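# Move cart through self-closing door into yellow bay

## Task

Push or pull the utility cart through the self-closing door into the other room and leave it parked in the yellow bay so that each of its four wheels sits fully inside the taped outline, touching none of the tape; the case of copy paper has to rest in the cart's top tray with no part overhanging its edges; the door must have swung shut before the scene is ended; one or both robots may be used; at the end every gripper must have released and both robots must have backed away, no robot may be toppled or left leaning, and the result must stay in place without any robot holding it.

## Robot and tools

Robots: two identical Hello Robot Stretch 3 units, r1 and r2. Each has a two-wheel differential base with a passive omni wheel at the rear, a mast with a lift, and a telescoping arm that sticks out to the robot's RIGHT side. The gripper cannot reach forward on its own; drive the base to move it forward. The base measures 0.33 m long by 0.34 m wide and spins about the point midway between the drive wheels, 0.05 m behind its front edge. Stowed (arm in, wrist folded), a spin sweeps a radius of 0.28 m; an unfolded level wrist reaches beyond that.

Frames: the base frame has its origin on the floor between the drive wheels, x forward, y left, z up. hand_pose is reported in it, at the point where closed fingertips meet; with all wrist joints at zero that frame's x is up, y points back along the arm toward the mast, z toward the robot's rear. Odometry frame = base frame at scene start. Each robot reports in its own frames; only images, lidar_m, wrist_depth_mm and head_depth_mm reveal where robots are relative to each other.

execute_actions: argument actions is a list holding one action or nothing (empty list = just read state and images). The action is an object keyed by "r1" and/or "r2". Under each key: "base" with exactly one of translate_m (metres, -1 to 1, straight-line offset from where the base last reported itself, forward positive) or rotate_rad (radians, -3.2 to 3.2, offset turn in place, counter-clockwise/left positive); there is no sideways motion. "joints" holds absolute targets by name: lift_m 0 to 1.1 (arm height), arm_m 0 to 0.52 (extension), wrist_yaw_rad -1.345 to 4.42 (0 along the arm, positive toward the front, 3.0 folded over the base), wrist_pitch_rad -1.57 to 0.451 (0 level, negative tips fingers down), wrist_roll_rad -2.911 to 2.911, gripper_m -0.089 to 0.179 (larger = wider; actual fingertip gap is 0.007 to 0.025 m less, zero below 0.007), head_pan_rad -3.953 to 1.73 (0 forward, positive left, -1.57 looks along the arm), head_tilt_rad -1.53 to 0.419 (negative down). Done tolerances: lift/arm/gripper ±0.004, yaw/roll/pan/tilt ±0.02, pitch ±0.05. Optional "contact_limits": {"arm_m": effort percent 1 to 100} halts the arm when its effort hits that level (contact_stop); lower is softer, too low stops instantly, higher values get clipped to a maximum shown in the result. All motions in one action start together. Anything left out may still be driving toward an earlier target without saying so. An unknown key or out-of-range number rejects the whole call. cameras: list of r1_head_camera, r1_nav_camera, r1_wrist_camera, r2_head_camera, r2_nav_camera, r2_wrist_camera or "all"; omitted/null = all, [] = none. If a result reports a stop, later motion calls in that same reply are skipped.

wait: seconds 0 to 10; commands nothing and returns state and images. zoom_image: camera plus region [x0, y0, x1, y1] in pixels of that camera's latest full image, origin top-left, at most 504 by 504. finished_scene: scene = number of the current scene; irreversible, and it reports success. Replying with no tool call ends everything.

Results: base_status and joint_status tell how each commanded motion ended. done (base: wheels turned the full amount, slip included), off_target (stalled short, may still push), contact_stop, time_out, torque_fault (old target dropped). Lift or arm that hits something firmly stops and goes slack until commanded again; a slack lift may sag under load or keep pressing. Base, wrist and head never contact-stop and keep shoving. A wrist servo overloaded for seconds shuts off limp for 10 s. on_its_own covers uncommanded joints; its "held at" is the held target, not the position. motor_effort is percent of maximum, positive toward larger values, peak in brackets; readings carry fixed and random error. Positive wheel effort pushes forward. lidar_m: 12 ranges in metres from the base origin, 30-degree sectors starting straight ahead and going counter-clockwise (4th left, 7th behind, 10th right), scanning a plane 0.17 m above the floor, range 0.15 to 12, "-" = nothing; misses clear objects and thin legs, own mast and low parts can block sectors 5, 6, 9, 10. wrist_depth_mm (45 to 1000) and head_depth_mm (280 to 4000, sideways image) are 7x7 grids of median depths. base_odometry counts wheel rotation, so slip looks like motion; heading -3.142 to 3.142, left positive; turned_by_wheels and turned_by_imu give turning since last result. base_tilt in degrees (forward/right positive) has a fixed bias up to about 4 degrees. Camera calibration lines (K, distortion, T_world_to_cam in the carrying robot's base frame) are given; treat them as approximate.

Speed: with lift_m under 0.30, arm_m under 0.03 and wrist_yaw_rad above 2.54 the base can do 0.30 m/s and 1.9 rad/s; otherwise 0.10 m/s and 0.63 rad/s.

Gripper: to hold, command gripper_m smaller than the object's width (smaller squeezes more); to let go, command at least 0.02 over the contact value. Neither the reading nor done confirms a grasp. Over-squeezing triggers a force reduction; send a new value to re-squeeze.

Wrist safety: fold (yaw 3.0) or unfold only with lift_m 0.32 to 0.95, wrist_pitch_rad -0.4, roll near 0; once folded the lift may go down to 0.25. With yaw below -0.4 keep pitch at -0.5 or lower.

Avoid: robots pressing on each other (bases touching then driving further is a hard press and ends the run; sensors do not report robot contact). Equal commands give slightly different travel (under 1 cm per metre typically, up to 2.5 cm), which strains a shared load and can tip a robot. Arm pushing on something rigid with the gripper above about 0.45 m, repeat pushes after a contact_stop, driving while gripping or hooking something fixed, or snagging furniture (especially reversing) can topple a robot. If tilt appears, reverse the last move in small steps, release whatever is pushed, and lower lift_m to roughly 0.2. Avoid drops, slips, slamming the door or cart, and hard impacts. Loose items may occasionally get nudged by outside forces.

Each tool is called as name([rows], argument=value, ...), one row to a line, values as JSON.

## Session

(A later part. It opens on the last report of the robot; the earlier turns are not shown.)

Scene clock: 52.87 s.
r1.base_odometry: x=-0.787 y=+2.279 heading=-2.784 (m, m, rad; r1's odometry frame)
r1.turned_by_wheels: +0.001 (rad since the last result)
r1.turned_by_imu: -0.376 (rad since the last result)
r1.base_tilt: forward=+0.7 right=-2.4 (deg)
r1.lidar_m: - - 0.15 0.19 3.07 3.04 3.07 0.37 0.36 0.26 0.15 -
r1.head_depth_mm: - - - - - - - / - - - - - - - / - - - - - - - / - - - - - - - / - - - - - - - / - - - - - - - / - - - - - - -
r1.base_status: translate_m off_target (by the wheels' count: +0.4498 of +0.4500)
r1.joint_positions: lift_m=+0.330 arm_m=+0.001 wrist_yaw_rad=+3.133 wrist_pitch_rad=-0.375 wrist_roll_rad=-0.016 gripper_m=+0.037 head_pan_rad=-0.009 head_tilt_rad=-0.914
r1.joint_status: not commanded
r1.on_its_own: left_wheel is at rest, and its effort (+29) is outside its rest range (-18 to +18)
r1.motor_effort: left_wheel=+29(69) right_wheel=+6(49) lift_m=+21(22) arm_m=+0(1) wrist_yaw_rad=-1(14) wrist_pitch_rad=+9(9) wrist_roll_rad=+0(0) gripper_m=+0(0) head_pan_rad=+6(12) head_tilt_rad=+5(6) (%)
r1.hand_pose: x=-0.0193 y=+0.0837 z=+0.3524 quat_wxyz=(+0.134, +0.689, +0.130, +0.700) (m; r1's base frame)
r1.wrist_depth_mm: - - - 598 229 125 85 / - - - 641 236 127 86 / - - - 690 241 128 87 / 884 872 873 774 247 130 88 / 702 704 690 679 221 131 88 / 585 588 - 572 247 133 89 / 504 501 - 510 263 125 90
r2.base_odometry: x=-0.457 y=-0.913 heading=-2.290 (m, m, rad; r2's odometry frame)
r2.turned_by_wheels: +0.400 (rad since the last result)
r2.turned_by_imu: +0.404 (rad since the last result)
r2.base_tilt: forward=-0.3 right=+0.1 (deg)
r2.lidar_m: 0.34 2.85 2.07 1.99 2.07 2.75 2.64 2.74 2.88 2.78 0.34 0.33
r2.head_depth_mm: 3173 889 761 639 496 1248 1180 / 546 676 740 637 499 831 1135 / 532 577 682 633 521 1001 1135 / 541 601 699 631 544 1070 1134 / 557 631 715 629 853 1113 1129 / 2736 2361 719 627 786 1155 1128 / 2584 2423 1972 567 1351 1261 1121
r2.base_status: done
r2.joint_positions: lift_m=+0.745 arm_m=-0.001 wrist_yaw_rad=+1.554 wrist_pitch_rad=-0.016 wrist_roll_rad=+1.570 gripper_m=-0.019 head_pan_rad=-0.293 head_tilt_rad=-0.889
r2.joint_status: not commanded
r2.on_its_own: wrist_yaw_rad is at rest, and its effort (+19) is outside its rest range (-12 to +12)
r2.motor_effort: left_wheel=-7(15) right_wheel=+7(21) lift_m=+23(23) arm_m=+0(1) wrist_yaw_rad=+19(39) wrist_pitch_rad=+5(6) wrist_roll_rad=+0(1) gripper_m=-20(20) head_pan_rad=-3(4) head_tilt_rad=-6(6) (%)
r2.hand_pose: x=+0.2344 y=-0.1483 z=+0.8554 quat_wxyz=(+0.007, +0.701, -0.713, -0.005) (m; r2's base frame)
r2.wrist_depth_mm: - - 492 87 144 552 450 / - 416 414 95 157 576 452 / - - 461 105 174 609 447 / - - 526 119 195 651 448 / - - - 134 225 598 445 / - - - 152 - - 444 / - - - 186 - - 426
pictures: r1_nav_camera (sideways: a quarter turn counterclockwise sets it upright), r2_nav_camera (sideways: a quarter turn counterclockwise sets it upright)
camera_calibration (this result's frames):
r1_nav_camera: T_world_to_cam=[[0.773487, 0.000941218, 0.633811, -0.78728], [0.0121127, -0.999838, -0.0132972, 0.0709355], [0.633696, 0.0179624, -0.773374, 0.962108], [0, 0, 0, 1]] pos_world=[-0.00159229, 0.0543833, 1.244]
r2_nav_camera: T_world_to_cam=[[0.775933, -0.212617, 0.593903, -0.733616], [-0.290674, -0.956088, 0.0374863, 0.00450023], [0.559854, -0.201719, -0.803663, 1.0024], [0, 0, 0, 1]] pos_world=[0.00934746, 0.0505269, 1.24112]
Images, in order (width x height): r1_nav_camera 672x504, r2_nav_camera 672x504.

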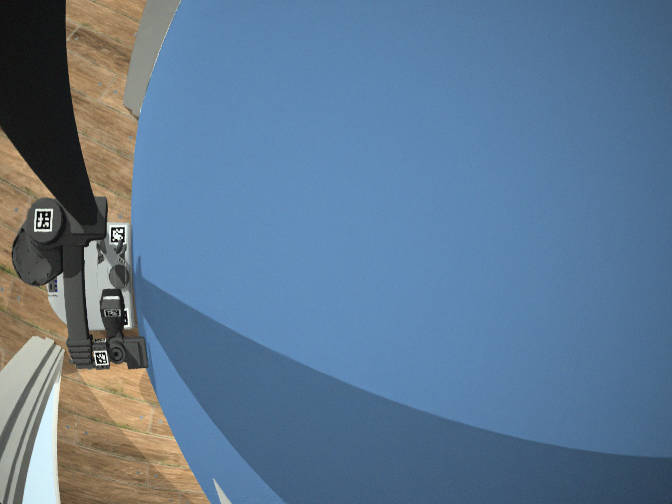

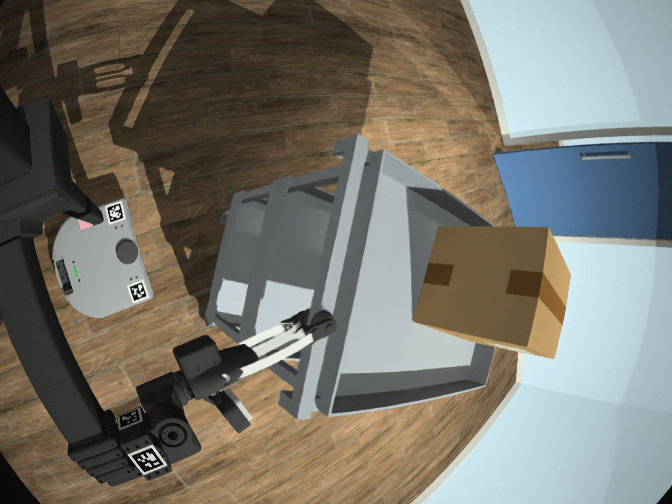

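execute_actions([
  {"r1":{"base":{"rotate_rad":0.7},"joints":{"head_pan_rad":-1.5}},"r2":{"joints":{"arm_m":0.25}}},
], cameras=[])

execute_actions([
  {"r1":{"base":{"translate_m":0.3}},"r2":{"base":{"translate_m":0.2}}},
], cameras=["r1_nav_camera","r2_nav_camera"])

Scene clock: 59.40 s.
r1.base_odometry: x=-0.787 y=+2.279 heading=-2.083 (m, m, rad; r1's odometry frame)
r1.turned_by_wheels: +0.701 (rad since the last result)
r1.turned_by_imu: -0.403 (rad since the last result)
r1.base_tilt: forward=+0.8 right=-2.4 (deg)
r1.lidar_m: - - 0.15 0.19 2.62 3.03 2.91 2.97 0.30 0.27 0.15 -
r1.head_depth_mm: - - 303 368 1365 1225 1076 / - - 298 358 496 1195 1096 / - - 305 372 490 737 1120 / 1923 2210 1858 1560 1343 1176 - / 1945 2208 1970 1628 1397 989 746 / 1977 2253 1957 1555 392 380 367 / 1981 2274 308 - - - -
r1.base_status: done
r1.joint_positions: lift_m=+0.330 arm_m=+0.001 wrist_yaw_rad=+3.131 wrist_pitch_rad=-0.375 wrist_roll_rad=-0.016 gripper_m=+0.037 head_pan_rad=-1.416 head_tilt_rad=-0.920
r1.joint_status: head_pan_rad off_target (ended at -1.416, target -1.500)
r1.on_its_own: left_wheel is at rest, and its effort (+23) is outside its rest range (-18 to +18)
r1.motor_effort: left_wheel=+23(22) right_wheel=+7(40) lift_m=+22(21) arm_m=+0(0) wrist_yaw_rad=+2(5) wrist_pitch_rad=+9(9) wrist_roll_rad=+0(0) gripper_m=-1(0) head_pan_rad=-56(100) head_tilt_rad=+8(25) (%)
r1.hand_pose: x=-0.0189 y=+0.0837 z=+0.3524 quat_wxyz=(+0.135, +0.690, +0.129, +0.700) (m; r1's base frame)
r1.wrist_depth_mm: - - - 465 214 138 102 / - - - 510 222 143 104 / - - - 571 233 146 106 / 867 881 - 647 243 150 108 / 725 695 690 634 231 155 111 / 582 583 - 553 262 160 113 / 495 497 - 498 278 155 115
r2.base_odometry: x=-0.457 y=-0.913 heading=-2.289 (m, m, rad; r2's odometry frame)
r2.turned_by_wheels: +0.000 (rad since the last result)
r2.turned_by_imu: +0.001 (rad since the last result)
r2.base_tilt: forward=-0.2 right=+0.2 (deg)
r2.lidar_m: 0.36 2.84 2.07 1.99 2.07 2.74 2.65 2.74 2.89 2.78 0.42 0.35
r2.head_depth_mm: 571 653 742 638 898 1188 1140 / 569 638 723 637 878 1165 1135 / 566 637 721 633 875 1141 1134 / 583 668 721 631 726 1114 1135 / 2958 942 1878 1590 1406 1269 1131 / 2827 2444 1982 1655 1437 1261 1126 / 2778 2428 1963 1652 1435 1256 1124
r2.base_status: not commanded
r2.joint_positions: lift_m=+0.745 arm_m=+0.250 wrist_yaw_rad=+1.632 wrist_pitch_rad=-0.014 wrist_roll_rad=+1.570 gripper_m=-0.019 head_pan_rad=-0.293 head_tilt_rad=-0.889
r2.joint_status: all done
r2.on_its_own: wrist_yaw_rad is held at +1.613, not at your +1.570, by its stall guard, which is not easing now; wrist_yaw_rad is at rest, and its effort (-21) is outside its rest range (-12 to +12)
r2.motor_effort: left_wheel=+2(7) right_wheel=-5(7) lift_m=+23(23) arm_m=+4(4) wrist_yaw_rad=-21(43) wrist_pitch_rad=+5(5) wrist_roll_rad=+0(0) gripper_m=-21(20) head_pan_rad=-3(3) head_tilt_rad=-6(6) (%)
r2.hand_pose: x=+0.2340 y=-0.3787 z=+0.8558 quat_wxyz=(+0.006, +0.728, -0.685, -0.004) (m; r2's base frame)
r2.wrist_depth_mm: - - - 113 169 573 431 / - - - 120 178 650 450 / - - 464 127 188 648 446 / - - 465 136 201 650 447 / - - 503 143 215 652 453 / - - - 152 - 605 446 / - - - 167 253 - 448
pictures: none
No camera images: the call's "cameras" was empty. Leave "cameras" out to get every camera's image.

Scene clock: 63.40 s.
r1.base_odometry: x=-0.934 y=+2.017 heading=-2.082 (m, m, rad; r1's odometry frame)
r1.turned_by_wheels: +0.001 (rad since the last result)
r1.turned_by_imu: +0.051 (rad since the last result)
r1.base_tilt: forward=+0.8 right=-2.4 (deg)
r1.lidar_m: - - 0.15 0.18 2.67 3.03 2.95 3.05 0.26 0.26 0.16 0.15
r1.head_depth_mm: - - - 314 431 1201 1081 / - - 288 336 428 644 1103 / 1800 2034 1156 427 497 671 947 / 1896 2198 2017 1652 1408 1223 1121 / 1916 2230 2009 1662 1412 1226 887 / 1935 2263 2014 1653 1380 455 411 / 1953 2280 2007 980 322 306 301
r1.base_status: translate_m off_target (by the wheels' count: +0.2998 of +0.3000)
r1.joint_positions: lift_m=+0.330 arm_m=+0.001 wrist_yaw_rad=+3.131 wrist_pitch_rad=-0.375 wrist_roll_rad=-0.016 gripper_m=+0.037 head_pan_rad=-1.480 head_tilt_rad=-0.904
r1.joint_status: not commanded
r1.on_its_own: left_wheel is at rest, and its effort (+44) is outside its rest range (-18 to +18); head_pan_rad moved -0.063 toward your old target -1.500
r1.motor_effort: left_wheel=+44(46) right_wheel=+2(18) lift_m=+22(22) arm_m=+0(0) wrist_yaw_rad=+1(1) wrist_pitch_rad=+9(9) wrist_roll_rad=+0(0) gripper_m=-1(0) head_pan_rad=-13(56) head_tilt_rad=+2(7) (%)
r1.hand_pose: x=-0.0189 y=+0.0837 z=+0.3524 quat_wxyz=(+0.135, +0.690, +0.129, +0.700) (m; r1's base frame)
r1.wrist_depth_mm: - - - 443 211 138 103 / - - - 485 222 143 105 / - - - 542 232 147 108 / 896 863 - 613 242 152 110 / 709 694 687 635 230 157 112 / 578 586 - 550 262 161 115 / 493 500 - 506 277 157 118
r2.base_odometry: x=-0.589 y=-1.063 heading=-2.290 (m, m, rad; r2's odometry frame)
r2.turned_by_wheels: +0.000 (rad since the last result)
r2.turned_by_imu: +0.000 (rad since the last result)
r2.base_tilt: forward=-0.3 right=+0.2 (deg)
r2.lidar_m: 2.78 2.84 2.08 2.00 2.07 2.83 2.85 2.94 2.88 2.78 0.43 0.36
r2.head_depth_mm: 575 641 741 584 898 1174 1139 / 570 644 729 637 897 1184 1136 / 569 647 732 633 877 1138 1135 / 2746 868 732 566 785 1133 1134 / 2836 2311 1953 1627 1442 1261 1132 / 2659 2427 1966 1662 1435 1258 1129 / 2506 2438 1965 1653 1431 1255 1124
r2.base_status: done
r2.joint_positions: lift_m=+0.745 arm_m=+0.250 wrist_yaw_rad=+1.605 wrist_pitch_rad=-0.015 wrist_roll_rad=+1.570 gripper_m=-0.019 head_pan_rad=-0.293 head_tilt_rad=-0.889
r2.joint_status: not commanded
r2.on_its_own: wrist_yaw_rad is held at +1.613, not at your +1.570, by its stall guard, which is not easing now
r2.motor_effort: left_wheel=-8(11) right_wheel=+9(29) lift_m=+23(23) arm_m=+3(4) wrist_yaw_rad=+10(21) wrist_pitch_rad=+5(5) wrist_roll_rad=+0(0) gripper_m=-20(20) head_pan_rad=-3(3) head_tilt_rad=-6(6) (%)
r2.hand_pose: x=+0.2343 y=-0.3859 z=+0.8556 quat_wxyz=(+0.006, +0.719, -0.695, -0.005) (m; r2's base frame)
r2.wrist_depth_mm: - - - 111 167 585 429 / - - - 118 176 647 448 / - - 457 125 187 656 447 / - - 470 133 200 644 446 / - - 504 141 215 643 448 / - - - 150 - 603 451 / - - - 165 253 - 449
pictures: r1_nav_camera (sideways: a quarter turn counterclockwise sets it upright), r2_nav_camera (sideways: a quarter turn counterclockwise sets it upright)
camera_calibration (this result's frames):
r1_nav_camera: T_world_to_cam=[[0.0776474, -0.763202, 0.641478, -0.793025], [-0.993612, -0.112088, -0.0130855, 0.076795], [0.0818886, -0.636364, -0.76703, 0.957225], [0, 0, 0, 1]] pos_world=[0.0594949, 0.0125137, 1.24393]
r2_nav_camera: T_world_to_cam=[[0.775922, -0.212672, 0.593899, -0.733609], [-0.290741, -0.956067, 0.0374863, 0.00450062], [0.559835, -0.201757, -0.803666, 1.00241], [0, 0, 0, 1]] pos_world=[0.00935067, 0.0505268, 1.24112]
Images, in order (width x height): r1_nav_camera 672x504, r2_nav_camera 672x504.

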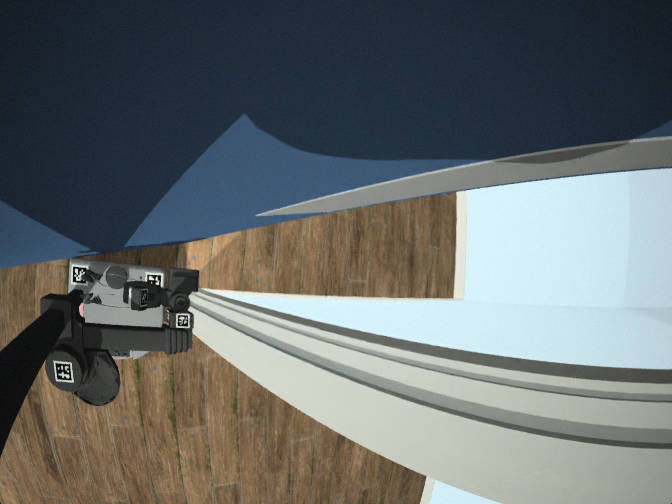

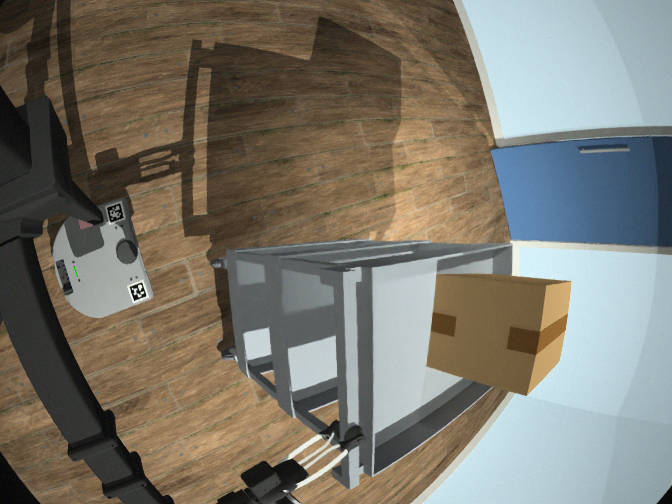

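execute_actions([
  {"r1":{"base":{"translate_m":0.5},"joints":{"head_pan_rad":-2.2}},"r2":{"base":{"translate_m":0.5},"joints":{"arm_m":0.05}}},
], cameras=["r1_nav_camera","r2_nav_camera"])

Scene clock: 72.17 s.
r1.base_odometry: x=-1.178 y=+1.581 heading=-2.081 (m, m, rad; r1's odometry frame)
r1.turned_by_wheels: +0.001 (rad since the last result)
r1.turned_by_imu: +0.006 (rad since the last result)
r1.base_tilt: forward=+0.9 right=-2.4 (deg)
r1.lidar_m: 1.07 0.17 0.16 0.18 0.27 3.52 3.42 0.58 0.76 2.18 2.27 3.14
r1.head_depth_mm: 541 600 665 773 1354 1228 1101 / 603 677 770 897 1070 1221 1099 / 682 778 902 1082 1321 1226 1125 / 784 916 1095 1360 1416 1225 - / 923 1109 1388 1613 1414 1232 1122 / 1125 1407 1846 1658 1415 1229 1098 / 1435 1939 2026 1666 1418 1233 1086
r1.base_status: done
r1.joint_positions: lift_m=+0.330 arm_m=+0.001 wrist_yaw_rad=+3.131 wrist_pitch_rad=-0.375 wrist_roll_rad=-0.016 gripper_m=+0.037 head_pan_rad=-2.193 head_tilt_rad=-0.898
r1.joint_status: all done
r1.on_its_own: left_wheel is at rest, and its effort (+20) is outside its rest range (-18 to +18)
r1.motor_effort: left_wheel=+20(62) right_wheel=+1(7) lift_m=+22(22) arm_m=+0(0) wrist_yaw_rad=+1(1) wrist_pitch_rad=+9(9) wrist_roll_rad=+0(0) gripper_m=+0(0) head_pan_rad=-5(58) head_tilt_rad=-1(2) (%)
r1.hand_pose: x=-0.0189 y=+0.0837 z=+0.3524 quat_wxyz=(+0.135, +0.690, +0.129, +0.700) (m; r1's base frame)
r1.wrist_depth_mm: 542 397 - 232 194 167 146 / 637 437 - 251 208 177 155 / - 505 - 275 224 189 163 / 841 617 - 303 244 201 172 / 697 670 535 340 254 217 184 / 580 584 - 376 295 232 195 / 495 493 - 406 316 246 211
r2.base_odometry: x=-0.918 y=-1.439 heading=-2.290 (m, m, rad; r2's odometry frame)
r2.turned_by_wheels: +0.000 (rad since the last result)
r2.turned_by_imu: +0.003 (rad since the last result)
r2.base_tilt: forward=-0.4 right=+0.1 (deg)
r2.lidar_m: 0.39 2.58 2.07 2.00 2.07 2.83 3.35 3.47 2.88 2.78 0.34 0.34
r2.head_depth_mm: 531 566 687 640 492 822 - / 551 604 700 637 509 841 1101 / 576 649 723 634 858 1063 1135 / 2335 844 750 631 876 1134 1132 / 1874 2130 712 568 906 1200 1128 / 1854 2120 1978 591 1416 1257 1123 / 3071 2334 1978 1584 1426 1259 1124
r2.base_status: done
r2.joint_positions: lift_m=+0.745 arm_m=+0.050 wrist_yaw_rad=+1.628 wrist_pitch_rad=-0.015 wrist_roll_rad=+1.571 gripper_m=-0.019 head_pan_rad=-0.293 head_tilt_rad=-0.889
r2.joint_status: all done
r2.on_its_own: wrist_yaw_rad is held at +1.613, not at your +1.570, by its stall guard, which is not easing now; wrist_yaw_rad is at rest, and its effort (-16) is outside its rest range (-12 to +12)
r2.motor_effort: left_wheel=-2(13) right_wheel=+4(33) lift_m=+23(23) arm_m=-2(6) wrist_yaw_rad=-16(26) wrist_pitch_rad=+5(5) wrist_roll_rad=-1(1) gripper_m=-19(20) head_pan_rad=-3(3) head_tilt_rad=-6(6) (%)
r2.hand_pose: x=+0.2341 y=-0.1805 z=+0.8556 quat_wxyz=(+0.006, +0.727, -0.687, -0.005) (m; r2's base frame)
r2.wrist_depth_mm: - 379 378 47 48 112 433 / - - 452 54 56 134 449 / - - - 64 143 573 452 / - - - 78 181 570 449 / - - - 101 259 - 448 / - - - 142 - 479 433 / - - - 383 - - -
pictures: r1_nav_camera (sideways: a quarter turn counterclockwise sets it upright), r2_nav_camera (sideways: a quarter turn counterclockwise sets it upright)
camera_calibration (this result's frames):
r1_nav_camera: T_world_to_cam=[[-0.438433, -0.624995, 0.645878, -0.79561], [-0.824835, 0.565225, -0.0129626, 0.0756056], [-0.356965, -0.538426, -0.763331, 0.955092], [0, 0, 0, 1]] pos_world=[0.0544747, -0.0257397, 1.2439]
r2_nav_camera: T_world_to_cam=[[0.775923, -0.212673, 0.593897, -0.733607], [-0.290741, -0.956067, 0.0374863, 0.00450061], [0.559833, -0.201757, -0.803667, 1.00241], [0, 0, 0, 1]] pos_world=[0.00935057, 0.0505268, 1.24112]
Images, in order (width x height): r1_nav_camera 672x504, r2_nav_camera 672x504.

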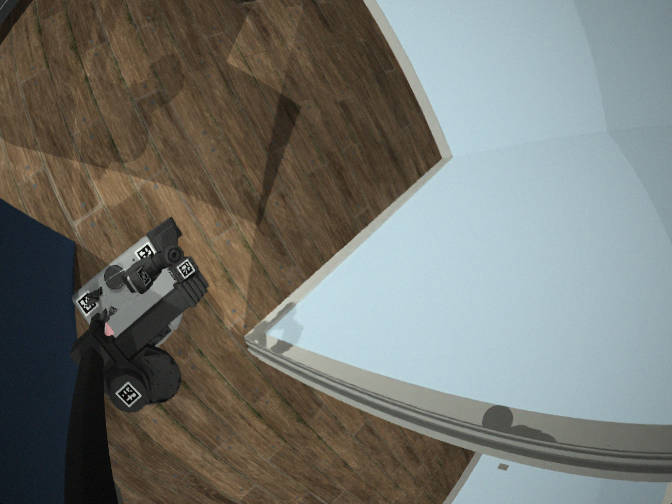

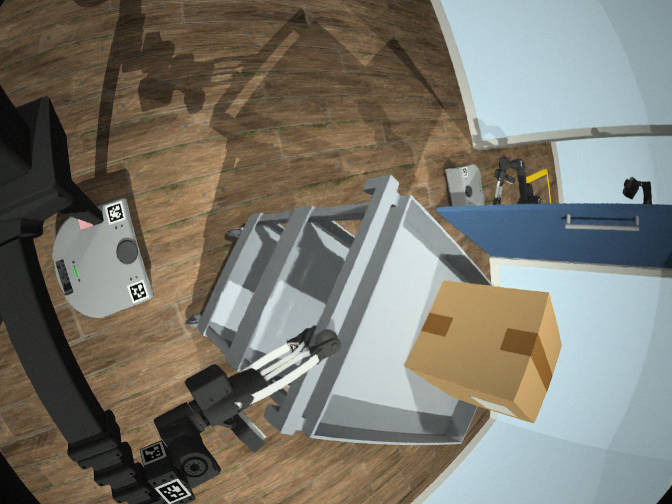

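execute_actions([
  {"r1":{"base":{"translate_m":0.12}},"r2":{"base":{"rotate_rad":-1.0},"joints":{"wrist_yaw_rad":1.57,"arm_m":0}}},
], cameras=[])

execute_actions([
  {"r1":{"base":{"rotate_rad":1.3}},"r2":{"base":{"translate_m":-0.3}}},
], cameras=[])

execute_actions([
  {"r1":{"base":{"translate_m":0.4}},"r2":{"base":{"translate_m":-0.3}}},
], cameras=["r1_nav_camera","r2_nav_camera"])

Scene clock: 78.20 s.
r1.base_odometry: x=-1.236 y=+1.476 heading=-2.081 (m, m, rad; r1's odometry frame)
r1.turned_by_wheels: +0.000 (rad since the last result)
r1.turned_by_imu: +0.002 (rad since the last result)
r1.base_tilt: forward=+0.8 right=-2.5 (deg)
r1.lidar_m: 1.02 1.15 0.17 0.18 0.25 0.80 3.55 0.69 0.93 2.19 2.28 3.12
r1.head_depth_mm: 667 741 831 943 1179 1226 1105 / 746 836 954 1106 1308 1229 1103 / 846 963 1119 1335 1406 1226 1125 / 969 1132 1351 1591 1412 1224 - / 1141 1377 1710 1657 1416 1232 1128 / 1394 1739 1954 1671 1418 1230 1097 / 1782 2128 2015 1665 1425 1227 1087
r1.base_status: done
r1.joint_positions: lift_m=+0.330 arm_m=+0.001 wrist_yaw_rad=+3.131 wrist_pitch_rad=-0.375 wrist_roll_rad=-0.016 gripper_m=+0.037 head_pan_rad=-2.193 head_tilt_rad=-0.898
r1.joint_status: not commanded
r1.motor_effort: left_wheel=+16(28) right_wheel=+1(4) lift_m=+22(22) arm_m=+0(0) wrist_yaw_rad=+1(1) wrist_pitch_rad=+9(8) wrist_roll_rad=+1(0) gripper_m=-1(0) head_pan_rad=-5(4) head_tilt_rad=+0(1) (%)
r1.hand_pose: x=-0.0189 y=+0.0837 z=+0.3524 quat_wxyz=(+0.135, +0.690, +0.129, +0.700) (m; r1's base frame)
r1.wrist_depth_mm: 420 335 - 225 194 170 156 / 488 378 - 242 207 180 172 / 603 431 - 266 224 193 - / 755 502 - 293 242 207 827 / 699 611 475 327 256 229 656 / 586 578 - 365 303 262 554 / 497 494 - 391 321 473 474
r2.base_odometry: x=-0.918 y=-1.439 heading=+2.993 (m, m, rad; r2's odometry frame)
r2.turned_by_wheels: -1.000 (rad since the last result)
r2.turned_by_imu: -1.012 (rad since the last result)
r2.base_tilt: forward=-0.4 right=+0.2 (deg)
r2.lidar_m: 0.29 0.29 0.31 2.61 2.05 2.00 2.10 2.96 3.35 3.52 2.86 0.38
r2.head_depth_mm: 2467 2512 2025 1696 1453 1281 1179 / 2535 2517 2019 1686 1459 1311 - / 2594 2478 2001 1621 1481 1262 1135 / 2644 2465 2004 578 861 1226 1133 / 2730 2465 1954 629 549 1077 1130 / 2785 2432 723 627 487 796 1041 / 2828 2420 742 624 503 753 916
r2.base_status: done
r2.joint_positions: lift_m=+0.745 arm_m=+0.000 wrist_yaw_rad=+1.571 wrist_pitch_rad=-0.018 wrist_roll_rad=+1.571 gripper_m=-0.020 head_pan_rad=-0.293 head_tilt_rad=-0.889
r2.joint_status: all done
r2.motor_effort: left_wheel=+5(14) right_wheel=-4(20) lift_m=+24(24) arm_m=-2(4) wrist_yaw_rad=-1(41) wrist_pitch_rad=+6(7) wrist_roll_rad=-1(1) gripper_m=-10(20) head_pan_rad=-3(3) head_tilt_rad=-6(6) (%)
r2.hand_pose: x=+0.2344 y=-0.1451 z=+0.8549 quat_wxyz=(+0.007, +0.707, -0.707, -0.006) (m; r2's base frame)
r2.wrist_depth_mm: - - - - - - - / - - - - - - - / - - - - - - - / - - - 260 330 335 339 / - - - 306 865 642 446 / - - - - 855 636 445 / - - 497 227 838 636 444
pictures: none
No camera images: the call's "cameras" was empty. Leave "cameras" out to get every camera's image.

Scene clock: 83.30 s.
r1.base_odometry: x=-1.236 y=+1.477 heading=-0.780 (m, m, rad; r1's odometry frame)
r1.turned_by_wheels: +1.301 (rad since the last result)
r1.turned_by_imu: +1.784 (rad since the last result)
r1.base_tilt: forward=+0.8 right=-2.5 (deg)
r1.lidar_m: 1.36 0.16 3.55 0.66 0.74 1.26 2.07 2.37 1.51 1.04 3.14 2.67
r1.head_depth_mm: 2696 2593 2034 1677 1417 1231 1107 / 3085 2612 2023 1673 1416 1225 1108 / 3429 2609 2037 1671 1418 1233 1125 / 3605 2606 2035 1667 1418 1233 - / 3401 2508 2016 1668 1417 1237 1127 / 3568 2618 2047 1672 1422 1234 1097 / 3630 2496 1700 1627 1417 1234 1087
r1.base_status: done
r1.joint_positions: lift_m=+0.330 arm_m=+0.001 wrist_yaw_rad=+3.132 wrist_pitch_rad=-0.375 wrist_roll_rad=-0.016 gripper_m=+0.037 head_pan_rad=-2.198 head_tilt_rad=-0.892
r1.joint_status: not commanded
r1.on_its_own: left_wheel is at rest, and its effort (+27) is outside its rest range (-18 to +18)
r1.motor_effort: left_wheel=+27(40) right_wheel=+7(44) lift_m=+22(22) arm_m=-1(0) wrist_yaw_rad=+0(1) wrist_pitch_rad=+9(11) wrist_roll_rad=+0(0) gripper_m=+0(0) head_pan_rad=-2(100) head_tilt_rad=-3(68) (%)
r1.hand_pose: x=-0.0191 y=+0.0836 z=+0.3522 quat_wxyz=(+0.135, +0.690, +0.130, +0.700) (m; r1's base frame)
r1.wrist_depth_mm: 746 715 - 653 - 118 94 / 835 773 - 703 - 121 102 / 930 865 - 764 - 127 112 / 895 872 857 809 846 133 133 / 697 702 694 690 688 140 164 / 576 573 - 568 534 156 214 / 499 498 - 517 469 188 312
r2.base_odometry: x=-0.621 y=-1.484 heading=+2.994 (m, m, rad; r2's odometry frame)
r2.turned_by_wheels: +0.000 (rad since the last result)
r2.turned_by_imu: -0.001 (rad since the last result)
r2.base_tilt: forward=-0.5 right=+0.2 (deg)
r2.lidar_m: 0.57 0.56 1.99 2.37 1.79 1.74 1.83 2.58 3.18 3.36 3.12 3.02
r2.head_depth_mm: 2699 2482 2033 1697 1458 1282 1184 / 2768 2472 2013 1686 1454 1308 - / 2828 2481 2014 1680 1471 1261 1134 / 2863 2447 2007 1677 1439 1267 1130 / 2924 2460 932 1113 1353 1267 1127 / 2929 859 736 1046 1270 1269 1129 / 3028 892 670 1038 1189 1216 1126
r2.base_status: done
r2.joint_positions: lift_m=+0.745 arm_m=+0.000 wrist_yaw_rad=+1.571 wrist_pitch_rad=-0.018 wrist_roll_rad=+1.571 gripper_m=-0.020 head_pan_rad=-0.293 head_tilt_rad=-0.889
r2.joint_status: not commanded
r2.motor_effort: left_wheel=+5(7) right_wheel=-3(10) lift_m=+24(24) arm_m=-2(2) wrist_yaw_rad=-3(2) wrist_pitch_rad=+6(6) wrist_roll_rad=-1(1) gripper_m=-10(9) head_pan_rad=-3(3) head_tilt_rad=-6(6) (%)
r2.hand_pose: x=+0.2344 y=-0.1451 z=+0.8549 quat_wxyz=(+0.007, +0.707, -0.707, -0.006) (m; r2's base frame)
r2.wrist_depth_mm: - - - - - - - / - - - - - - - / - - - - - - - / - - - 614 856 633 781 / - - - 588 - 605 817 / - - 789 - - 578 810 / - - - 530 - 554 808
pictures: none
No camera images: the call's "cameras" was empty. Leave "cameras" out to get every camera's image.

Scene clock: 88.53 s.
r1.base_odometry: x=-0.952 y=+1.195 heading=-0.780 (m, m, rad; r1's odometry frame)
r1.turned_by_wheels: +0.000 (rad since the last result)
r1.turned_by_imu: +0.617 (rad since the last result)
r1.base_tilt: forward=+0.9 right=-2.5 (deg)
r1.lidar_m: 0.47 0.42 0.42 0.50 1.01 2.28 2.75 1.21 1.22 2.76 2.47 0.78
r1.head_depth_mm: 1331 1694 1972 1676 1414 1225 1106 / 1150 1646 1851 1674 1417 1233 1106 / 1122 1591 1643 1674 1422 1228 1123 / 1262 1632 1854 1668 1420 1233 - / 3599 2511 2039 1683 1420 1231 1126 / 3601 2603 2035 1681 1419 1233 1100 / 3583 2601 2028 1679 1412 1235 1087
r1.base_status: done
r1.joint_positions: lift_m=+0.330 arm_m=+0.001 wrist_yaw_rad=+3.133 wrist_pitch_rad=-0.375 wrist_roll_rad=-0.016 gripper_m=+0.037 head_pan_rad=-2.194 head_tilt_rad=-0.893
r1.joint_status: not commanded
r1.motor_effort: left_wheel=+1(80) right_wheel=-1(32) lift_m=+22(22) arm_m=-1(1) wrist_yaw_rad=+0(0) wrist_pitch_rad=+9(9) wrist_roll_rad=+0(0) gripper_m=-1(2) head_pan_rad=-4(62) head_tilt_rad=-2(17) (%)
r1.hand_pose: x=-0.0192 y=+0.0837 z=+0.3524 quat_wxyz=(+0.134, +0.690, +0.130, +0.700) (m; r1's base frame)
r1.wrist_depth_mm: - - - 650 474 391 330 / - - - 697 502 412 345 / - - - 771 536 431 360 / 897 876 879 805 578 464 381 / 709 700 693 686 596 489 401 / 587 577 - 564 549 530 424 / 498 493 - 511 480 477 447
r2.base_odometry: x=-0.324 y=-1.528 heading=+2.994 (m, m, rad; r2's odometry frame)
r2.turned_by_wheels: +0.000 (rad since the last result)
r2.turned_by_imu: -0.001 (rad since the last result)
r2.base_tilt: forward=-0.4 right=+0.2 (deg)
r2.lidar_m: 0.85 0.85 2.80 2.03 1.53 1.49 1.56 2.19 3.03 3.18 3.38 3.29
r2.head_depth_mm: 2928 2500 2020 1700 1455 1282 1177 / 2957 2512 2021 1687 1459 1315 - / 2993 2484 1996 1675 1475 1260 1130 / 3032 2485 1990 1675 1440 1267 1132 / 3044 2391 1981 1629 1438 1269 1127 / 3108 1055 1264 1527 1436 1265 1128 / 1101 910 1238 1430 1398 1256 1124
r2.base_status: done
r2.joint_positions: lift_m=+0.745 arm_m=+0.000 wrist_yaw_rad=+1.571 wrist_pitch_rad=-0.018 wrist_roll_rad=+1.571 gripper_m=-0.020 head_pan_rad=-0.293 head_tilt_rad=-0.889
r2.joint_status: not commanded
r2.motor_effort: left_wheel=+5(7) right_wheel=-4(10) lift_m=+23(24) arm_m=-2(2) wrist_yaw_rad=-2(2) wrist_pitch_rad=+6(6) wrist_roll_rad=-1(1) gripper_m=-10(10) head_pan_rad=-3(3) head_tilt_rad=-6(6) (%)
r2.hand_pose: x=+0.2344 y=-0.1451 z=+0.8549 quat_wxyz=(+0.007, +0.707, -0.707, -0.006) (m; r2's base frame)
r2.wrist_depth_mm: - - - - - - - / - - - - - - - / - - - - - - - / - - - - 907 - 943 / - - - - - - 904 / - - - - - - 862 / - - - - - - 907
pictures: r1_nav_camera (sideways: a quarter turn counterclockwise sets it upright), r2_nav_camera (sideways: a quarter turn counterclockwise sets it upright)
camera_calibration (this result's frames):
r1_nav_camera: T_world_to_cam=[[-0.437195, -0.621713, 0.649872, -0.800822], [-0.824199, 0.566154, -0.0128502, 0.0754554], [-0.359939, -0.541242, -0.759935, 0.950694], [0, 0, 0, 1]] pos_world=[0.0542664, -0.0260444, 1.24387]
r2_nav_camera: T_world_to_cam=[[0.775964, -0.212687, 0.593839, -0.733532], [-0.29074, -0.956068, 0.0374864, 0.00450041], [0.559777, -0.201741, -0.80371, 1.00246], [0, 0, 0, 1]] pos_world=[0.00934643, 0.0505281, 1.24112]
Images, in order (width x height): r1_nav_camera 672x504, r2_nav_camera 672x504.

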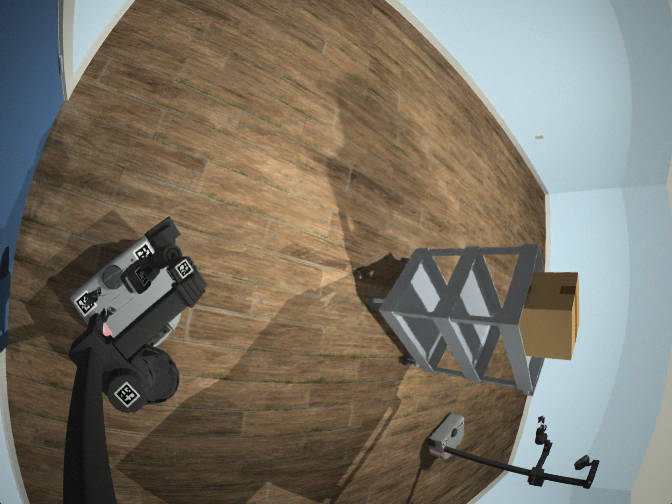

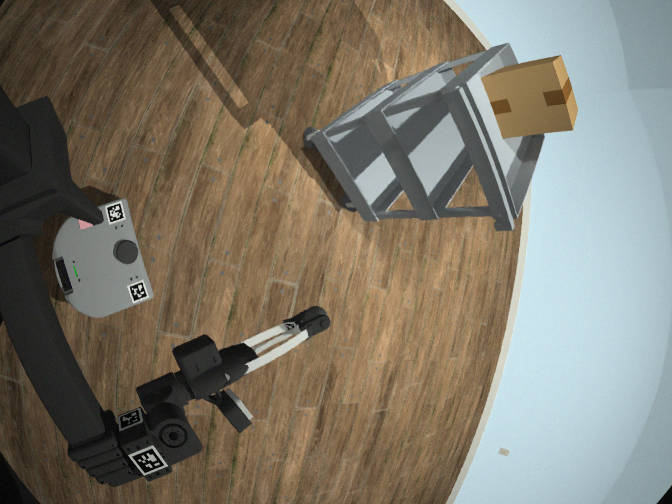

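execute_actions([
  {"r1":{"base":{"rotate_rad":0.75},"joints":{"head_pan_rad":0,"head_tilt_rad":-0.4}},"r2":{"joints":{"wrist_roll_rad":0,"wrist_pitch_rad":-0.4}}},
], cameras=[])

execute_actions([
  {"r1":{"base":{"translate_m":-0.48},"joints":{"lift_m":0.8}},"r2":{"base":{"rotate_rad":1.15},"joints":{"wrist_yaw_rad":3.0,"lift_m":0.4}}},
], cameras=[])

execute_actions([
  {"r1":{"base":{"rotate_rad":1.59},"joints":{"head_pan_rad":-1.57,"wrist_yaw_rad":0,"gripper_m":0.12}},"r2":{"joints":{"lift_m":0.25}}},
], cameras=["r1_head_camera","r2_nav_camera"])

Scene clock: 96.83 s.
r1.base_odometry: x=-0.952 y=+1.195 heading=-0.030 (m, m, rad; r1's odometry frame)
r1.turned_by_wheels: +0.750 (rad since the last result)
r1.turned_by_imu: +0.742 (rad since the last result)
r1.base_tilt: forward=+0.9 right=-2.5 (deg)
r1.lidar_m: 0.44 0.46 0.64 1.97 2.37 2.43 1.22 1.50 2.55 1.50 0.60 0.45
r1.head_depth_mm: 330 354 380 412 447 491 543 / 332 355 381 413 449 494 547 / 333 356 383 414 451 495 551 / 333 358 385 415 452 498 552 / 335 358 386 418 455 500 556 / 336 360 387 420 457 502 559 / 337 361 389 421 459 505 561
r1.base_status: done
r1.joint_positions: lift_m=+0.330 arm_m=+0.001 wrist_yaw_rad=+3.133 wrist_pitch_rad=-0.375 wrist_roll_rad=-0.016 gripper_m=+0.037 head_pan_rad=-0.007 head_tilt_rad=-0.408
r1.joint_status: all done
r1.motor_effort: left_wheel=-1(4) right_wheel=+3(7) lift_m=+22(22) arm_m=-1(0) wrist_yaw_rad=+0(0) wrist_pitch_rad=+9(9) wrist_roll_rad=+0(0) gripper_m=+0(0) head_pan_rad=+5(64) head_tilt_rad=+3(25) (%)
r1.hand_pose: x=-0.0192 y=+0.0837 z=+0.3524 quat_wxyz=(+0.134, +0.690, +0.130, +0.700) (m; r1's base frame)
r1.wrist_depth_mm: - - - - - 818 539 / - - - - - 827 542 / - - - - - 832 546 / 891 899 882 854 846 758 544 / 695 693 695 685 699 672 526 / 588 581 - 563 548 555 521 / 493 498 - 511 482 485 472
r2.base_odometry: x=-0.324 y=-1.528 heading=+2.994 (m, m, rad; r2's odometry frame)
r2.turned_by_wheels: +0.000 (rad since the last result)
r2.turned_by_imu: +0.000 (rad since the last result)
r2.base_tilt: forward=-0.5 right=+0.2 (deg)
r2.lidar_m: 0.85 0.85 2.81 2.03 1.53 1.49 1.56 2.20 3.02 3.18 3.39 3.29
r2.head_depth_mm: 2894 2505 2020 1701 1452 1283 - / 2935 2494 2021 1693 1458 1291 - / 2986 2473 2000 1677 1451 1248 1135 / 3030 2454 1982 1673 1445 1271 1129 / 3061 2385 1981 1634 1437 1265 1125 / 3135 1065 1263 1531 1432 1259 1123 / 1100 908 1239 1429 1401 1261 1123
r2.base_status: not commanded
r2.joint_positions: lift_m=+0.745 arm_m=+0.000 wrist_yaw_rad=+1.571 wrist_pitch_rad=-0.414 wrist_roll_rad=+0.008 gripper_m=-0.020 head_pan_rad=-0.293 head_tilt_rad=-0.889
r2.joint_status: all done
r2.motor_effort: left_wheel=+5(5) right_wheel=-4(4) lift_m=+24(24) arm_m=-2(2) wrist_yaw_rad=-1(0) wrist_pitch_rad=+5(7) wrist_roll_rad=-4(6) gripper_m=-10(10) head_pan_rad=-3(3) head_tilt_rad=-6(6) (%)
r2.hand_pose: x=+0.2035 y=-0.1453 z=+0.7586 quat_wxyz=(+0.591, +0.594, -0.388, +0.384) (m; r2's base frame)
r2.wrist_depth_mm: - - - - - - - / - - - - - - - / - - 892 - - - - / - - - - - - - / - - - - - - - / - - - - - - - / 933 949 958 935 948 960 961
pictures: none
No camera images: the call's "cameras" was empty. Leave "cameras" out to get every camera's image.

Scene clock: 103.07 s.
r1.base_odometry: x=-1.432 y=+1.210 heading=-0.030 (m, m, rad; r1's odometry frame)
r1.turned_by_wheels: +0.000 (rad since the last result)
r1.turned_by_imu: -0.001 (rad since the last result)
r1.base_tilt: forward=+0.9 right=-2.5 (deg)
r1.lidar_m: 0.91 0.96 1.34 2.28 2.39 2.00 0.74 0.90 2.53 2.46 1.25 0.94
r1.head_depth_mm: 736 787 847 914 993 1089 1211 / 737 790 850 917 1002 1099 1215 / 741 791 851 919 1002 1098 1216 / 741 795 855 922 1006 1107 1221 / 743 797 858 925 1011 1109 1229 / 745 798 860 931 1016 1116 1238 / 749 793 851 916 1000 1113 1238
r1.base_status: done
r1.joint_positions: lift_m=+0.799 arm_m=+0.001 wrist_yaw_rad=+3.133 wrist_pitch_rad=-0.375 wrist_roll_rad=-0.016 gripper_m=+0.037 head_pan_rad=-0.007 head_tilt_rad=-0.408
r1.joint_status: all done
r1.motor_effort: left_wheel=-1(6) right_wheel=+3(3) lift_m=+29(32) arm_m=+0(1) wrist_yaw_rad=+1(0) wrist_pitch_rad=+9(9) wrist_roll_rad=+0(0) gripper_m=+0(1) head_pan_rad=+5(5) head_tilt_rad=+3(3) (%)
r1.hand_pose: x=-0.0192 y=+0.0837 z=+0.8219 quat_wxyz=(+0.134, +0.690, +0.130, +0.700) (m; r1's base frame)
r1.wrist_depth_mm: - - - - - - - / - - - - - - - / - - - - - - - / - - - - - - - / - - - - - - - / - - - - - - - / - - - 956 932 951 945
r2.base_odometry: x=-0.324 y=-1.528 heading=-2.140 (m, m, rad; r2's odometry frame)
r2.turned_by_wheels: +1.150 (rad since the last result)
r2.turned_by_imu: +1.168 (rad since the last result)
r2.base_tilt: forward=-0.4 right=+0.0 (deg)
r2.lidar_m: 2.81 1.85 1.50 1.48 1.63 2.52 3.03 3.31 3.32 1.01 0.85 1.92
r2.head_depth_mm: 2807 2495 2034 1645 1398 1281 1141 / 2704 2113 2018 1690 1456 1274 1140 / 2719 2461 2015 1684 1448 1273 1135 / 2662 2480 1993 1675 1440 1268 1135 / 2609 2458 1989 1666 1442 1268 1128 / 2566 2431 1983 1651 1433 1260 1123 / 2540 2441 1963 1652 1429 1259 1122
r2.base_status: done
r2.joint_positions: lift_m=+0.400 arm_m=+0.000 wrist_yaw_rad=+2.998 wrist_pitch_rad=-0.416 wrist_roll_rad=+0.007 gripper_m=-0.020 head_pan_rad=-0.293 head_tilt_rad=-0.889
r2.joint_status: all done
r2.motor_effort: left_wheel=-4(10) right_wheel=+4(7) lift_m=+23(23) arm_m=-2(2) wrist_yaw_rad=+3(3) wrist_pitch_rad=+6(5) wrist_roll_rad=-4(4) gripper_m=-9(9) head_pan_rad=-4(4) head_tilt_rad=-6(6) (%)
r2.hand_pose: x=+0.0108 y=+0.0772 z=+0.4133 quat_wxyz=(+0.196, +0.703, +0.096, +0.677) (m; r2's base frame)
r2.wrist_depth_mm: - - - - - - - / - - - - - - - / - - - - - - - / 971 966 976 - - - - / 782 792 785 837 785 812 808 / 653 652 677 - 673 674 673 / 568 568 - 556 574 583 589
pictures: none
No camera images: the call's "cameras" was empty. Leave "cameras" out to get every camera's image.

Scene clock: 106.53 s.
r1.base_odometry: x=-1.432 y=+1.210 heading=+1.559 (m, m, rad; r1's odometry frame)
r1.turned_by_wheels: +1.590 (rad since the last result)
r1.turned_by_imu: +1.573 (rad since the last result)
r1.base_tilt: forward=+0.9 right=-2.4 (deg)
r1.lidar_m: 2.28 2.40 2.00 0.74 0.90 2.51 2.46 1.24 0.94 0.91 0.96 1.35
r1.head_depth_mm: 738 789 847 913 991 1089 1199 / 742 795 852 920 1002 1096 1209 / 746 798 859 925 1008 1110 1223 / 751 802 863 932 1015 1117 1237 / 754 809 870 939 1022 1123 1232 / 760 812 870 935 1032 1133 1247 / 761 808 867 939 1035 1138 1250
r1.base_status: done
r1.joint_positions: lift_m=+0.799 arm_m=+0.001 wrist_yaw_rad=+0.002 wrist_pitch_rad=-0.375 wrist_roll_rad=-0.016 gripper_m=+0.120 head_pan_rad=-1.563 head_tilt_rad=-0.408
r1.joint_status: all done
r1.motor_effort: left_wheel=-1(5) right_wheel=+3(7) lift_m=+28(29) arm_m=+0(1) wrist_yaw_rad=-2(3) wrist_pitch_rad=+9(9) wrist_roll_rad=+0(0) gripper_m=-1(80) head_pan_rad=-4(65) head_tilt_rad=+3(4) (%)
r1.hand_pose: x=-0.0211 y=-0.3756 z=+0.8219 quat_wxyz=(+0.700, +0.134, -0.689, -0.130) (m; r1's base frame)
r1.wrist_depth_mm: 603 597 593 586 580 572 566 / 662 651 649 641 637 624 613 / 713 712 703 696 697 671 672 / 803 769 786 750 744 744 731 / 882 844 854 845 836 788 807 / - - 978 945 929 - 890 / - - - 948 943 932 932
r2.base_odometry: x=-0.324 y=-1.528 heading=-2.140 (m, m, rad; r2's odometry frame)
r2.turned_by_wheels: +0.000 (rad since the last result)
r2.turned_by_imu: +0.000 (rad since the last result)
r2.base_tilt: forward=-0.3 right=+0.3 (deg)
r2.lidar_m: 2.81 1.85 1.50 1.49 1.63 2.52 3.01 3.31 3.34 1.01 0.85 1.95
r2.head_depth_mm: 2729 2349 2014 1650 1409 1284 1138 / 2767 2219 2014 1683 1449 1274 1138 / 2699 2484 2014 1679 1447 1269 1139 / 2640 2476 1990 1673 1444 1268 1135 / 2606 2461 1993 1679 1434 1264 1133 / 2554 2440 1962 1669 1442 1263 1129 / 2523 2423 1976 1658 1429 1257 1124
r2.base_status: not commanded
r2.joint_positions: lift_m=+0.250 arm_m=+0.000 wrist_yaw_rad=+2.998 wrist_pitch_rad=-0.416 wrist_roll_rad=+0.007 gripper_m=-0.020 head_pan_rad=-0.293 head_tilt_rad=-0.889
r2.joint_status: all done
r2.motor_effort: left_wheel=-4(4) right_wheel=+4(3) lift_m=+23(22) arm_m=-2(2) wrist_yaw_rad=+2(3) wrist_pitch_rad=+5(6) wrist_roll_rad=-4(4) gripper_m=-9(9) head_pan_rad=-3(4) head_tilt_rad=-6(6) (%)
r2.hand_pose: x=+0.0108 y=+0.0771 z=+0.2632 quat_wxyz=(+0.196, +0.703, +0.096, +0.677) (m; r2's base frame)
r2.wrist_depth_mm: - - - - - - - / - - - - - - - / 902 - 913 942 948 968 974 / 684 696 715 711 719 722 727 / 564 561 577 589 575 573 587 / 474 491 - - 487 483 488 / - - - - 417 415 420
pictures: r1_head_camera (sideways: a quarter turn clockwise sets it upright), r2_nav_camera (sideways: a quarter turn counterclockwise sets it upright)
camera_calibration (this result's frames):
r1_head_camera: T_world_to_cam=[[-0.0104449, 0.348718, -0.937169, 1.23586], [0.999882, 0.0141978, -0.00586083, 0.00717451], [0.011262, -0.93712, -0.348826, 0.407731], [0, 0, 0, 1]] pos_world=[0.0011429, -0.0489775, 1.30048]
r2_nav_camera: T_world_to_cam=[[0.775961, -0.212696, 0.593839, -0.733531], [-0.290752, -0.956064, 0.0374864, 0.00450048], [0.559774, -0.201748, -0.80371, 1.00246], [0, 0, 0, 1]] pos_world=[0.00934704, 0.050528, 1.24112]
Images, in order (width x height): r1_head_camera 896x504, r2_nav_camera 672x504.

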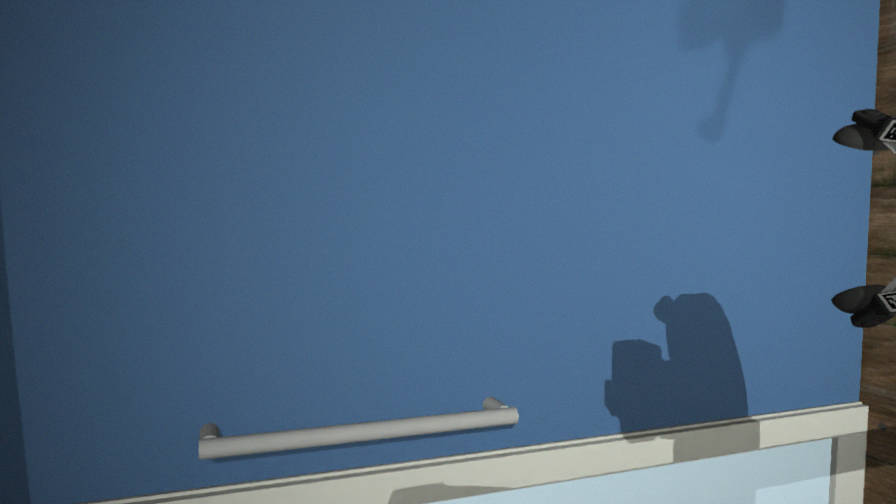

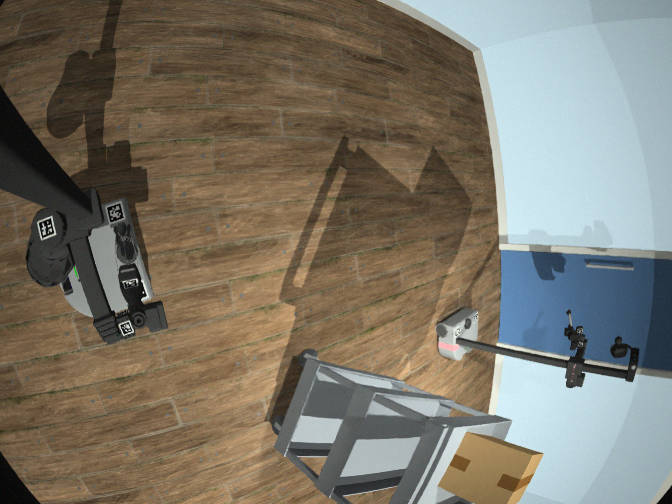

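execute_actions([
  {"r1":{"base":{"translate_m":0.275},"joints":{"lift_m":0.84,"wrist_pitch_rad":0,"arm_m":0.3}},"r2":{"base":{"translate_m":1}}},
], cameras=[])

execute_actions([
  {"r1":{"joints":{"arm_m":0.47}},"r2":{"base":{"translate_m":1},"joints":{"head_pan_rad":-2.2}}},
], cameras=["r1_head_camera","r1_wrist_camera"])

Scene clock: 114.23 s.
r1.base_odometry: x=-1.428 y=+1.485 heading=+1.559 (m, m, rad; r1's odometry frame)
r1.turned_by_wheels: +0.000 (rad since the last result)
r1.turned_by_imu: +0.001 (rad since the last result)
r1.base_tilt: forward=+0.9 right=-2.4 (deg)
r1.lidar_m: 2.01 2.12 1.08 0.89 0.84 2.80 2.73 1.24 0.95 0.92 0.97 1.37
r1.head_depth_mm: 747 800 858 924 1004 1074 - / 750 803 862 934 989 1142 1231 / 757 807 868 942 - 1152 1241 / 760 804 857 938 1030 1135 1251 / 753 811 870 947 1029 1132 1242 / 767 822 884 959 1044 1152 1255 / 774 826 891 963 1051 1161 1269
r1.base_status: done
r1.joint_positions: lift_m=+0.839 arm_m=+0.300 wrist_yaw_rad=+0.001 wrist_pitch_rad=-0.021 wrist_roll_rad=-0.016 gripper_m=+0.120 head_pan_rad=-1.563 head_tilt_rad=-0.408
r1.joint_status: all done
r1.motor_effort: left_wheel=-2(3) right_wheel=+2(8) lift_m=+28(28) arm_m=+5(8) wrist_yaw_rad=-1(2) wrist_pitch_rad=+10(12) wrist_roll_rad=+0(0) gripper_m=-1(0) head_pan_rad=-4(5) head_tilt_rad=+4(3) (%)
r1.hand_pose: x=-0.0212 y=-0.7003 z=+0.9487 quat_wxyz=(+0.713, +0.008, -0.701, -0.007) (m; r1's base frame)
r1.wrist_depth_mm: 363 364 348 349 346 343 337 / 380 373 358 360 357 355 348 / 391 388 371 373 372 365 360 / 402 400 388 383 380 375 371 / 416 407 395 400 396 385 381 / 436 - 405 415 407 - 393 / 451 441 429 428 421 414 408
r2.base_odometry: x=-0.863 y=-2.370 heading=-2.140 (m, m, rad; r2's odometry frame)
r2.turned_by_wheels: +0.000 (rad since the last result)
r2.turned_by_imu: +0.005 (rad since the last result)
r2.base_tilt: forward=-0.4 right=+0.3 (deg)
r2.lidar_m: 1.81 1.65 1.35 1.34 1.47 2.28 4.03 4.29 0.80 0.89 1.05 1.83
r2.head_depth_mm: 1769 2080 2034 1516 1452 1282 1146 / 1754 2049 2009 1695 1452 1276 1141 / 1722 1996 2011 1688 1449 1276 1136 / 1683 1954 1999 1672 1447 1267 1132 / 1662 1918 1973 1659 1437 1265 1129 / 1626 1883 1986 1653 1427 1262 1124 / 1604 1861 1968 1651 1428 1250 1120
r2.base_status: done
r2.joint_positions: lift_m=+0.250 arm_m=+0.000 wrist_yaw_rad=+2.999 wrist_pitch_rad=-0.416 wrist_roll_rad=+0.007 gripper_m=-0.020 head_pan_rad=-0.293 head_tilt_rad=-0.890
r2.joint_status: not commanded
r2.motor_effort: left_wheel=-4(12) right_wheel=+3(11) lift_m=+23(23) arm_m=-2(2) wrist_yaw_rad=+1(3) wrist_pitch_rad=+6(6) wrist_roll_rad=-4(4) gripper_m=-9(9) head_pan_rad=-3(3) head_tilt_rad=-6(6) (%)
r2.hand_pose: x=+0.0107 y=+0.0771 z=+0.2632 quat_wxyz=(+0.196, +0.703, +0.096, +0.677) (m; r2's base frame)
r2.wrist_depth_mm: - - - - - - - / - - - - - - - / 896 - 912 932 944 961 975 / 684 678 709 720 713 716 722 / 558 563 575 598 574 583 583 / 473 494 - - 482 484 489 / - - - - 414 417 419
pictures: none
No camera images: the call's "cameras" was empty. Leave "cameras" out to get every camera's image.

Scene clock: 119.17 s.
r1.base_odometry: x=-1.428 y=+1.485 heading=+1.559 (m, m, rad; r1's odometry frame)
r1.turned_by_wheels: +0.000 (rad since the last result)
r1.turned_by_imu: +0.001 (rad since the last result)
r1.base_tilt: forward=+0.8 right=-2.3 (deg)
r1.lidar_m: 0.82 2.12 2.99 0.89 0.84 2.80 2.73 1.24 0.95 0.92 0.97 1.38
r1.head_depth_mm: 748 800 862 926 1003 - - / 749 802 865 928 - 1127 1231 / 755 808 869 928 1051 1117 1241 / 761 802 859 932 1039 1128 1248 / 751 811 872 945 1031 1132 1248 / 766 821 886 957 1042 1149 1255 / 771 825 894 962 1052 1156 1265
r1.base_status: not commanded
r1.joint_positions: lift_m=+0.839 arm_m=+0.470 wrist_yaw_rad=+0.001 wrist_pitch_rad=-0.021 wrist_roll_rad=-0.016 gripper_m=+0.120 head_pan_rad=-1.563 head_tilt_rad=-0.408
r1.joint_status: all done
r1.motor_effort: left_wheel=-2(2) right_wheel=+3(2) lift_m=+28(29) arm_m=+5(12) wrist_yaw_rad=-1(1) wrist_pitch_rad=+10(10) wrist_roll_rad=+0(0) gripper_m=+0(0) head_pan_rad=-5(4) head_tilt_rad=+4(4) (%)
r1.hand_pose: x=-0.0212 y=-0.8703 z=+0.9487 quat_wxyz=(+0.713, +0.008, -0.701, -0.007) (m; r1's base frame)
r1.wrist_depth_mm: 205 190 200 133 194 192 189 / 211 195 205 138 200 198 196 / 219 202 213 142 207 204 202 / 227 210 219 146 214 210 208 / 235 218 229 151 221 216 214 / 244 - 234 159 229 - 222 / 252 236 243 237 237 232 228
r2.base_odometry: x=-1.402 y=-3.213 heading=-2.140 (m, m, rad; r2's odometry frame)
r2.turned_by_wheels: +0.000 (rad since the last result)
r2.turned_by_imu: +0.005 (rad since the last result)
r2.base_tilt: forward=-0.2 right=+0.2 (deg)
r2.lidar_m: 0.82 0.90 1.19 1.18 1.29 2.02 5.01 1.46 0.82 0.83 1.02 0.82
r2.head_depth_mm: 1808 1686 1884 1684 1452 1283 1143 / 1774 1741 1911 1689 1449 1280 1156 / 2855 1971 1891 1671 1449 1273 1171 / 3208 2462 1996 1667 1441 1268 - / 3175 2457 1974 1664 1436 1264 1163 / 3028 2218 1877 1424 1402 1261 1143 / 2866 2399 1960 1444 1357 1259 1121
r2.base_status: done
r2.joint_positions: lift_m=+0.250 arm_m=+0.000 wrist_yaw_rad=+2.999 wrist_pitch_rad=-0.416 wrist_roll_rad=+0.007 gripper_m=-0.020 head_pan_rad=-2.193 head_tilt_rad=-0.890
r2.joint_status: all done
r2.motor_effort: left_wheel=-5(11) right_wheel=+3(11) lift_m=+23(23) arm_m=-2(2) wrist_yaw_rad=+2(0) wrist_pitch_rad=+6(6) wrist_roll_rad=-4(4) gripper_m=-9(10) head_pan_rad=-3(40) head_tilt_rad=-6(5) (%)
r2.hand_pose: x=+0.0106 y=+0.0771 z=+0.2632 quat_wxyz=(+0.196, +0.703, +0.096, +0.677) (m; r2's base frame)
r2.wrist_depth_mm: - - - - - - - / - - - - - - - / 890 - 933 924 934 946 917 / 690 682 693 705 713 722 722 / 564 569 572 587 574 583 590 / 478 488 - - 480 488 486 / - - - - 416 417 421
pictures: r1_head_camera (sideways: a quarter turn clockwise sets it upright), r1_wrist_camera
camera_calibration (this result's frames):
r1_head_camera: T_world_to_cam=[[-0.0104043, 0.348719, -0.937169, 1.23586], [0.999884, 0.0140815, -0.00586083, 0.0071745], [0.011153, -0.937121, -0.348825, 0.407731], [0, 0, 0, 1]] pos_world=[0.00113721, -0.0489769, 1.30048]
r1_wrist_camera: T_world_to_cam=[[-0.999952, -0.00272651, -0.00944555, -0.0137896], [0.00869216, 0.203703, -0.978994, 1.13477], [0.00459332, -0.979029, -0.203669, -0.497789], [0, 0, 0, 1]] pos_world=[-0.0213661, -0.718544, 1.00942]
Images, in order (width x height): r1_head_camera 896x504, r1_wrist_camera 644x364.

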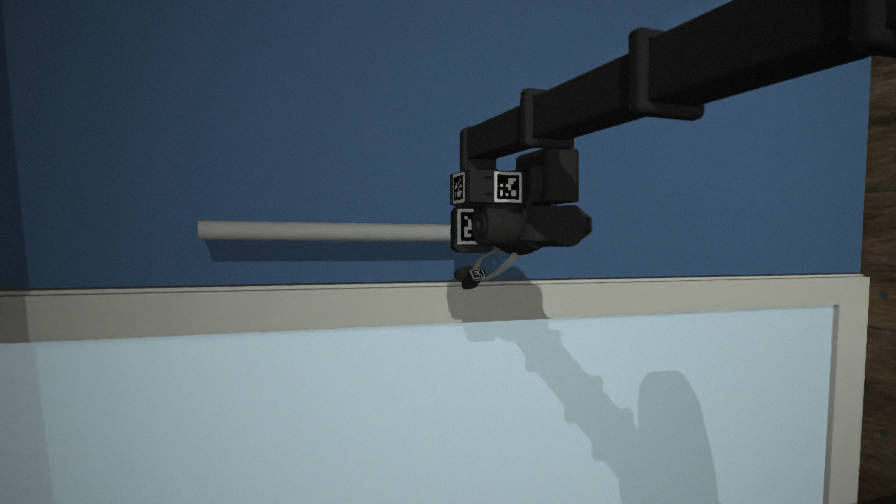

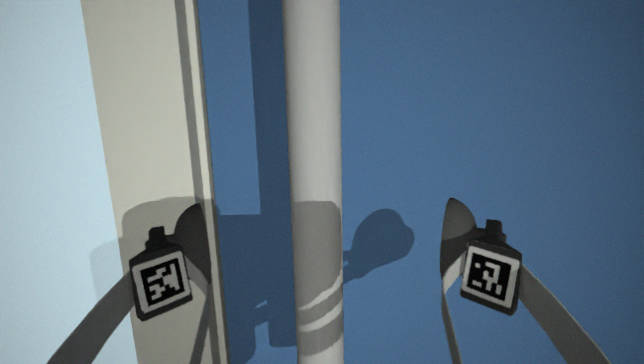

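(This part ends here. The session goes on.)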